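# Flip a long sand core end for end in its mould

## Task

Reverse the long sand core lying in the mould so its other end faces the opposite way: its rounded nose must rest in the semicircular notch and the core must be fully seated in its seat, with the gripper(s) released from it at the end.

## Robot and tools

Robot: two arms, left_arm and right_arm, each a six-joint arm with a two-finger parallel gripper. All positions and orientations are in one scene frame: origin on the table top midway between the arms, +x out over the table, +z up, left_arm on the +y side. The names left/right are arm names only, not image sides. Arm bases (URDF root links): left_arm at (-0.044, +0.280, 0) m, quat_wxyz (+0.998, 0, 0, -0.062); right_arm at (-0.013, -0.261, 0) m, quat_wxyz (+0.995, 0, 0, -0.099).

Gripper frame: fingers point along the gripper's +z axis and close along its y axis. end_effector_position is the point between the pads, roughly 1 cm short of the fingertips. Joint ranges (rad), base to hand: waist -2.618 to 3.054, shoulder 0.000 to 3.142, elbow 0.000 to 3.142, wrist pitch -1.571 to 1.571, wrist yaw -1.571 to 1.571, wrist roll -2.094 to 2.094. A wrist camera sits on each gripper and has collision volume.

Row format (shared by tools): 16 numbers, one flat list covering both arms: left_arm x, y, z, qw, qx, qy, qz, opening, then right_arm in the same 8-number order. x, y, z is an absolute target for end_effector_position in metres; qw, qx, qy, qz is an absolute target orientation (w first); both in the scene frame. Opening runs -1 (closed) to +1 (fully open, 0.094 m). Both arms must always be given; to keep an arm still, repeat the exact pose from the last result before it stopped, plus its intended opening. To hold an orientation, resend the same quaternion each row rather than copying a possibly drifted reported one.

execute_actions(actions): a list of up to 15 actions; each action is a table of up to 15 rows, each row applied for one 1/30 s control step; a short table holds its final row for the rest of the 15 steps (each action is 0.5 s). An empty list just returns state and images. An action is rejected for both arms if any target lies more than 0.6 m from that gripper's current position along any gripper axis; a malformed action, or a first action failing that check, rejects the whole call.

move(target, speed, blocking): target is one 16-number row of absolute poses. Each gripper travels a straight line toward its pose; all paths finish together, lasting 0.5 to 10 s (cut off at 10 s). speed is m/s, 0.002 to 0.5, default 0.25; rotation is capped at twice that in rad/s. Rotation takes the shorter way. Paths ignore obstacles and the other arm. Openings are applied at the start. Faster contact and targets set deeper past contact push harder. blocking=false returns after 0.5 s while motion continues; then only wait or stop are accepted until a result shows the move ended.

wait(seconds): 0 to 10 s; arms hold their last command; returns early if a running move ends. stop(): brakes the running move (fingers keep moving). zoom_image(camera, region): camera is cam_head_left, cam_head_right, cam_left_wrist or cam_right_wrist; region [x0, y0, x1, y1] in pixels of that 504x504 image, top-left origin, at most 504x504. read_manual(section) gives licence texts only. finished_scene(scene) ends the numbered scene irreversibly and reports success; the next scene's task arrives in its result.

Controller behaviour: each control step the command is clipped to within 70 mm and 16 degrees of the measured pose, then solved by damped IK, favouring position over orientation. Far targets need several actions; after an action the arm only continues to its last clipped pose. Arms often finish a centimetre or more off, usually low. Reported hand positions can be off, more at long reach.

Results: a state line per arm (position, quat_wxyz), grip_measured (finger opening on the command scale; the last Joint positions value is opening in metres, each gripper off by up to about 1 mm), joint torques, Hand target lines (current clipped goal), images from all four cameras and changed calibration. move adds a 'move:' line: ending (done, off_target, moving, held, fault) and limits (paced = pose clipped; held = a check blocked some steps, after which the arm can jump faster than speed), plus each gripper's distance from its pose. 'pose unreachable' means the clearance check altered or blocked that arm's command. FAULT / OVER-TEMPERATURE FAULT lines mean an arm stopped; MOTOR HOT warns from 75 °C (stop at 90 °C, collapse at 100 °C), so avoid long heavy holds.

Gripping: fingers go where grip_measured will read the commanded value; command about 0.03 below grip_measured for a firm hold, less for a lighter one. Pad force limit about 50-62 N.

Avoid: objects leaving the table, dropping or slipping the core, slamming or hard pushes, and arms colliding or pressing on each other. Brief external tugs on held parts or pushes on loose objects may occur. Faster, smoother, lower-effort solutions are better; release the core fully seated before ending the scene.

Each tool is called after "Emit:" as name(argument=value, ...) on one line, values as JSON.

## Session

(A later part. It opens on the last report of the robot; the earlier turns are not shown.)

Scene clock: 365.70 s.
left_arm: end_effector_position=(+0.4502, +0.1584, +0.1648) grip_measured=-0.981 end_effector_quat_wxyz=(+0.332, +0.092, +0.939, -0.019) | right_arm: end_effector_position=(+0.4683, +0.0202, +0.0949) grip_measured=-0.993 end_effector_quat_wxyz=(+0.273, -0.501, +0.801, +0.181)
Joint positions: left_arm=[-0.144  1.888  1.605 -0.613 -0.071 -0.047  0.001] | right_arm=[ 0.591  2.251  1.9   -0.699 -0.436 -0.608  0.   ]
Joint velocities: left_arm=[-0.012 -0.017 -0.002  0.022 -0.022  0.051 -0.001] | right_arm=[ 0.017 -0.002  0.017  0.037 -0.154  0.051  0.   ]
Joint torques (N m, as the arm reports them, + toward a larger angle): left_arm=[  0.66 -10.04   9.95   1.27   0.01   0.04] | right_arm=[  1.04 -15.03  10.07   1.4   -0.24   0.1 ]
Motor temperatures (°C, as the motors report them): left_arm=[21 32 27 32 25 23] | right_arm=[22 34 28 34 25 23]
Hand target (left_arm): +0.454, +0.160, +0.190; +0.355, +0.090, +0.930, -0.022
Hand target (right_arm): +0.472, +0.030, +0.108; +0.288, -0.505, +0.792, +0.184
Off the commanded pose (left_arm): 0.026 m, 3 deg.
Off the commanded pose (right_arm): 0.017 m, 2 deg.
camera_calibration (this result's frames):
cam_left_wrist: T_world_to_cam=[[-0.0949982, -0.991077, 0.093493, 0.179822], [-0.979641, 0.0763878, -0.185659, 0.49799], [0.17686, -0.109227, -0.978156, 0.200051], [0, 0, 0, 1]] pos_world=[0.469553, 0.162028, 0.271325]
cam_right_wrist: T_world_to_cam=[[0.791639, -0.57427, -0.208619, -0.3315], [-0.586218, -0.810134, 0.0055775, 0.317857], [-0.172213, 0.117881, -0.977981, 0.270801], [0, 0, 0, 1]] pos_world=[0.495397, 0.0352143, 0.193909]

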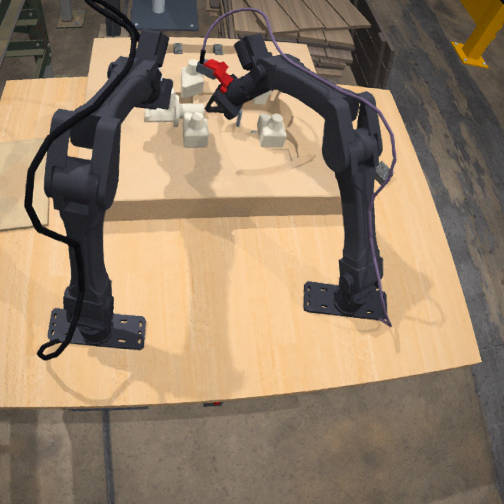

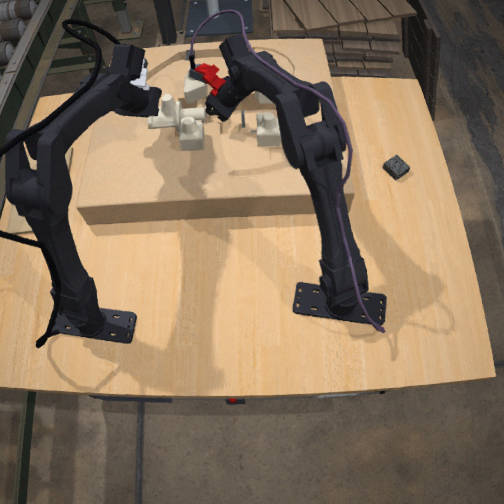

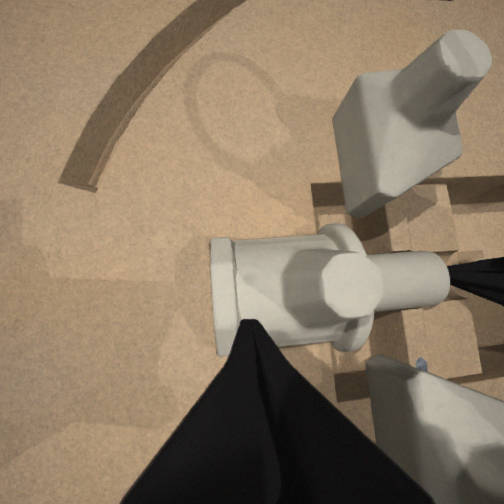

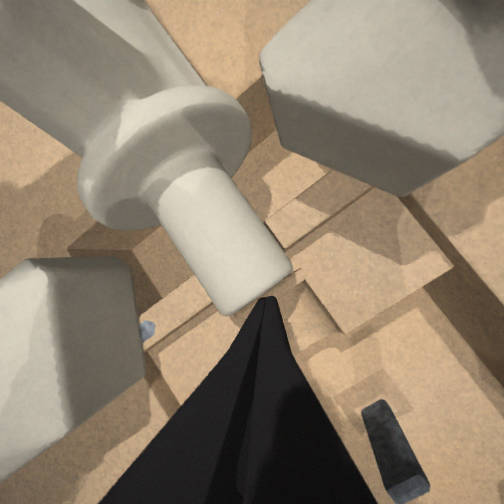

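Emit:
execute_actions(actions=[[[0.455,0.16,0.19,0.355,0.09,0.930,-0.023,-1,0.472,0.036,0.110,0.2884,-0.5049,0.7925,0.1838,-1]],[[0.455,0.16,0.19,0.355,0.09,0.930,-0.023,-1,0.472,0.042,0.110,0.2884,-0.5049,0.7925,0.1838,-1]],[[0.455,0.16,0.19,0.355,0.09,0.930,-0.023,-1,0.472,0.042,0.110,0.2884,-0.5049,0.7925,0.1838,-1]]])

Scene clock: 367.37 s.
left_arm: end_effector_position=(+0.4502, +0.1584, +0.1648) grip_measured=-0.981 end_effector_quat_wxyz=(+0.332, +0.092, +0.939, -0.019) | right_arm: end_effector_position=(+0.4712, +0.0212, +0.0942) grip_measured=-0.993 end_effector_quat_wxyz=(+0.267, -0.495, +0.810, +0.167)
Joint positions: left_arm=[-0.144  1.888  1.605 -0.613 -0.071 -0.047  0.001] | right_arm=[ 0.602  2.266  1.934 -0.723 -0.398 -0.588  0.   ]
Joint velocities: left_arm=[-0.002 -0.017 -0.022 -0.037 -0.007  0.066  0.   ] | right_arm=[-0.017 -0.002 -0.017  0.037  0.007  0.007  0.   ]
Joint torques (N m, as the arm reports them, + toward a larger angle): left_arm=[  0.6  -10.09   9.97   1.27  -0.01   0.03] | right_arm=[  1.97 -15.08  10.3    1.57  -0.43   0.09]
Motor temperatures (°C, as the motors report them): left_arm=[21 32 27 32 25 23] | right_arm=[22 34 28 34 25 23]
Hand target (left_arm): +0.454, +0.160, +0.190; +0.355, +0.090, +0.930, -0.022
Hand target (right_arm): +0.471, +0.041, +0.110; +0.288, -0.505, +0.792, +0.184
Off the commanded pose (left_arm): 0.026 m, 3 deg.
Off the commanded pose (right_arm): 0.026 m, 4 deg.
camera_calibration (this result's frames):
cam_left_wrist: T_world_to_cam=[[-0.0949982, -0.991077, 0.093493, 0.179822], [-0.979641, 0.0763878, -0.185659, 0.49799], [0.17686, -0.109227, -0.978156, 0.200051], [0, 0, 0, 1]] pos_world=[0.469553, 0.162028, 0.271325]
cam_right_wrist: T_world_to_cam=[[0.776837, -0.598629, -0.195367, -0.327126], [-0.605503, -0.795305, 0.0292534, 0.326849], [-0.172889, 0.0955704, -0.980294, 0.271517], [0, 0, 0, 1]] pos_world=[0.498974, 0.0381688, 0.192695]

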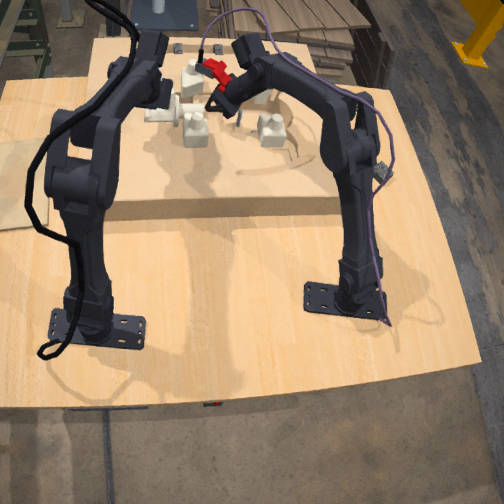

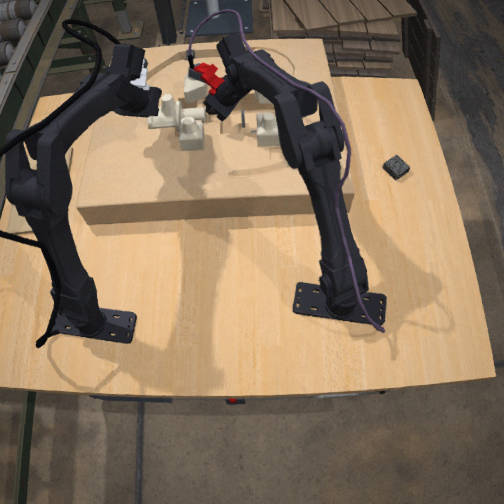

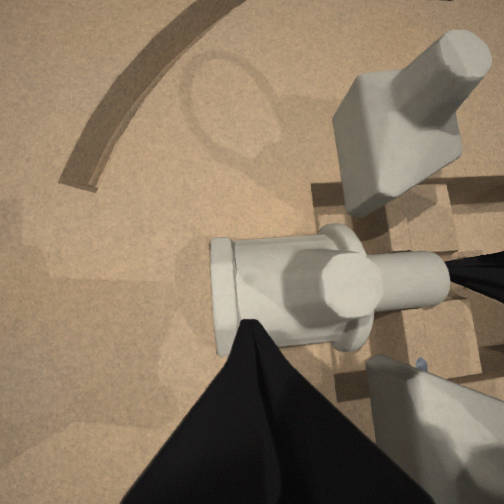

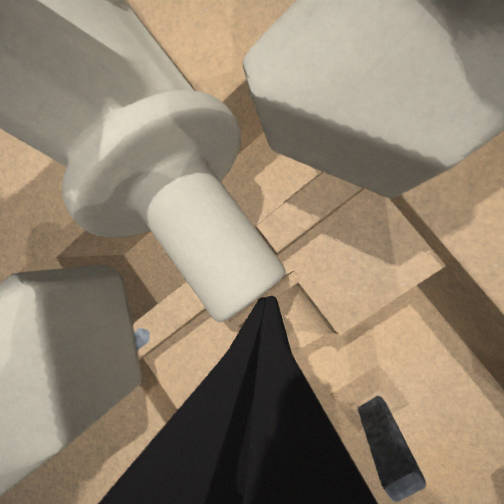

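Emit:
execute_actions(actions=[[[0.455,0.16,0.21,0.355,0.09,0.930,-0.023,-1,0.466,0.005,0.115,0.2884,-0.5049,0.7925,0.1838,-1]],[[0.455,0.15,0.23,0.355,0.09,0.930,-0.023,-1,0.46,-0.02,0.16,0.2884,-0.5049,0.7925,0.1838,-1]],[[0.455,0.13,0.24,0.355,0.09,0.930,-0.023,-1,0.44,-0.06,0.21,0.3998,-0.4435,0.7681,0.2309,-1]],[[0.46,0.09,0.24,0.355,0.09,0.930,-0.023,-1,0.43,-0.07,0.24,0.3998,-0.4435,0.7681,0.2309,-1]],[[0.464,0.06,0.23,0.355,0.09,0.930,-0.023,-1,0.43,-0.07,0.24,0.3998,-0.4435,0.7681,0.2309,-1]],[[0.464,0.055,0.2,0.355,0.09,0.930,-0.023,-1,0.43,-0.07,0.24,0.3998,-0.4435,0.7681,0.2309,-1]],[[0.464,0.055,0.2,0.355,0.09,0.930,-0.023,-1,0.43,-0.07,0.24,0.3998,-0.4435,0.7681,0.2309,-1]]])

Scene clock: 371.37 s.
left_arm: end_effector_position=(+0.4652, +0.0562, +0.1974) grip_measured=-0.981 end_effector_quat_wxyz=(+0.349, +0.092, +0.932, -0.024) | right_arm: end_effector_position=(+0.4303, -0.0694, +0.2191) grip_measured=-0.993 end_effector_quat_wxyz=(+0.381, -0.442, +0.779, +0.228)
Joint positions: left_arm=[-0.357  2.086  1.996 -0.79  -0.204 -0.211  0.001] | right_arm=[ 0.378  1.807  1.589 -0.653 -0.658 -0.605  0.   ]
Joint velocities: left_arm=[-0.007 -0.002 -0.012 -0.037 -0.022  0.007 -0.   ] | right_arm=[-0.002  0.012 -0.017  0.007  0.022 -0.022  0.001]
Joint torques (N m, as the arm reports them, + toward a larger angle): left_arm=[ -0.66 -10.41   5.87   1.47  -0.25  -0.07] | right_arm=[ -0.55 -12.93   9.7    1.46  -0.4    0.07]
Motor temperatures (°C, as the motors report them): left_arm=[21 32 27 32 25 23] | right_arm=[22 34 28 34 25 23]
Hand target (left_arm): +0.464, +0.055, +0.200; +0.355, +0.090, +0.930, -0.023
Hand target (right_arm): +0.430, -0.070, +0.240; +0.400, -0.444, +0.768, +0.231
Off the commanded pose (left_arm): 0.003 m, 1 deg.
Off the commanded pose (right_arm): 0.021 m, 3 deg.
camera_calibration (this result's frames):
cam_left_wrist: T_world_to_cam=[[-0.10207, -0.98937, 0.103579, 0.078082], [-0.972004, 0.0770396, -0.221974, 0.530159], [0.211635, -0.123336, -0.969535, 0.201119], [0, 0, 0, 1]] pos_world=[0.480723, 0.061214, 0.304586]
cam_right_wrist: T_world_to_cam=[[0.76778, -0.590387, -0.248913, -0.308955], [-0.639526, -0.729809, -0.241631, 0.304984], [-0.0390029, 0.344705, -0.9379, 0.345934], [0, 0, 0, 1]] pos_world=[0.445747, -0.0790681, 0.321242]

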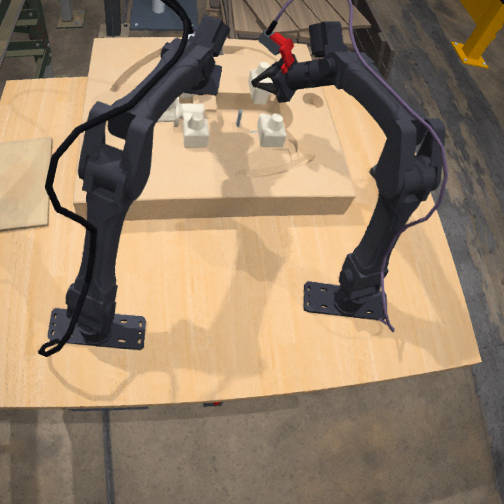

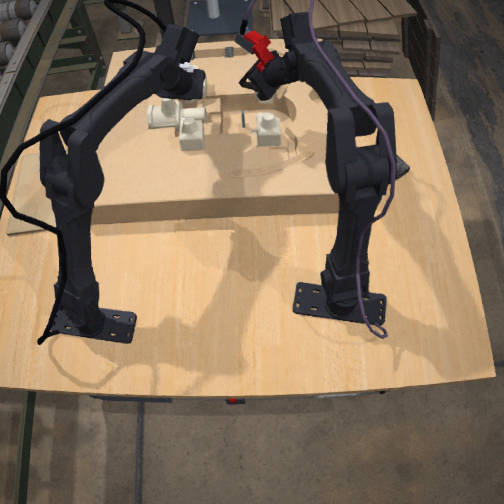

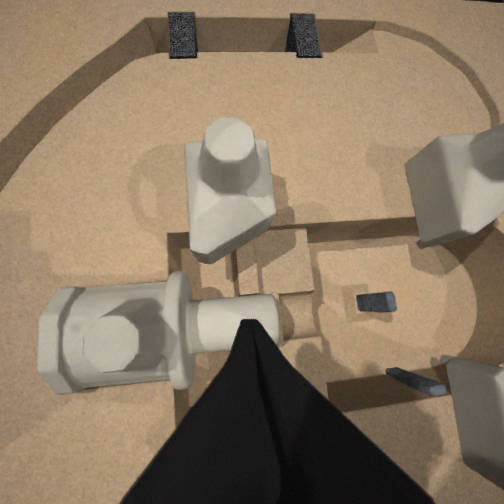

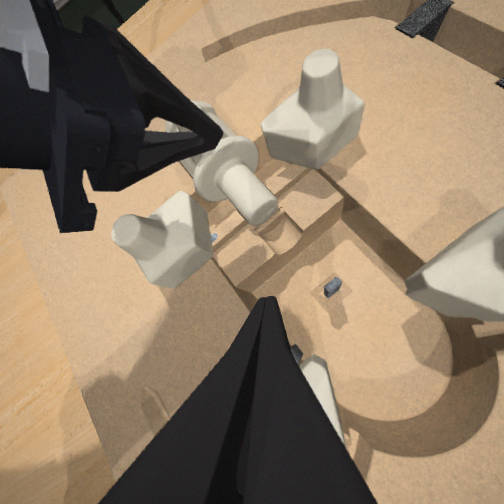

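Emit:
zoom_image(camera="cam_left_wrist", region=[30, 220, 330, 400])

Region (30, 220, 330, 400) of cam_left_wrist's 504x504 image, scaled by 1.680, with more detail than that image has; it fills the top 302 rows of this view, and the rest is white.

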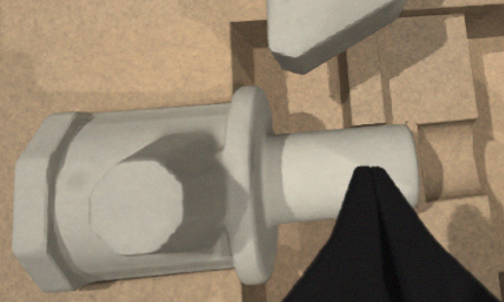

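Emit:
move(target=[0.35,0.2,0.28,0.355,0.09,0.930,-0.023,0.6,0.33,-0.17,0.28,0.3998,-0.4435,0.7681,0.2309,-1], speed=0.2)

Emit:
finished_scene(scene=1)

Scene clock: 374.93 s.
left_arm: end_effector_position=(+0.3554, +0.1988, +0.2807) grip_measured=+0.598 end_effector_quat_wxyz=(+0.361, +0.088, +0.928, -0.020) | right_arm: end_effector_position=(+0.3338, -0.1717, +0.2699) grip_measured=-0.993 end_effector_quat_wxyz=(+0.388, -0.437, +0.779, +0.228)
Joint positions: left_arm=[-0.101  1.505  1.597 -0.926 -0.05  -0.015  0.075] | right_arm=[ 0.071  1.487  1.471 -1.07  -0.834 -0.931  0.   ]
Joint velocities: left_arm=[-0.012 -0.007  0.022 -0.037 -0.022 -0.037 -0.001] | right_arm=[ 0.002 -0.002 -0.017  0.022 -0.022 -0.007 -0.   ]
Joint torques (N m, as the arm reports them, + toward a larger angle): left_arm=[ 0.39 -6.3   5.23  1.38  0.04  0.  ] | right_arm=[-0.32 -7.97  8.8   1.18 -0.6  -0.06]
Motor temperatures (°C, as the motors report them): left_arm=[21 32 27 32 25 23] | right_arm=[22 34 28 33 25 23]
Hand target (left_arm): +0.349, +0.201, +0.279; +0.357, +0.091, +0.930, -0.021
Hand target (right_arm): +0.331, -0.170, +0.282; +0.402, -0.442, +0.767, +0.232
Off the commanded pose (left_arm): 0.006 m, 1 deg.
Off the commanded pose (right_arm): 0.011 m, 2 deg.
move: off_target (right_arm)
camera_calibration (this result's frames):
cam_left_wrist: T_world_to_cam=[[-0.0958349, -0.990513, 0.0984853, 0.198785], [-0.96695, 0.0691547, -0.245407, 0.437267], [0.236268, -0.118749, -0.964405, 0.311559], [0, 0, 0, 1]] pos_world=[0.368255, 0.203657, 0.3882]
cam_right_wrist: T_world_to_cam=[[0.763389, -0.595952, -0.249155, -0.282079], [-0.645367, -0.719917, -0.255384, 0.188165], [-0.0271747, 0.355754, -0.934184, 0.422031], [0, 0, 0, 1]] pos_world=[0.34824, -0.182781, 0.372027]

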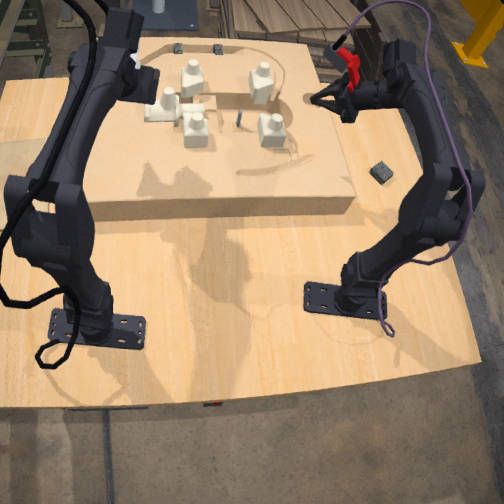

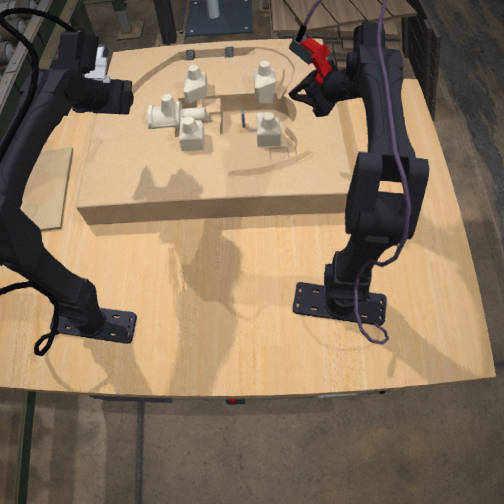

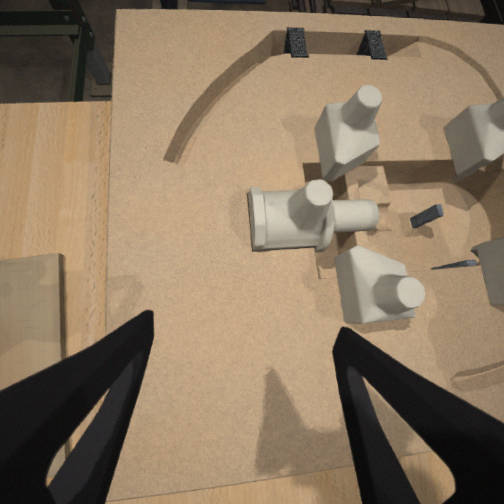

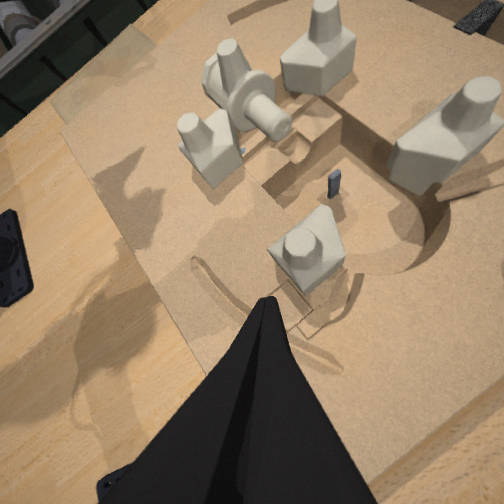

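The scene is finished: the task was done.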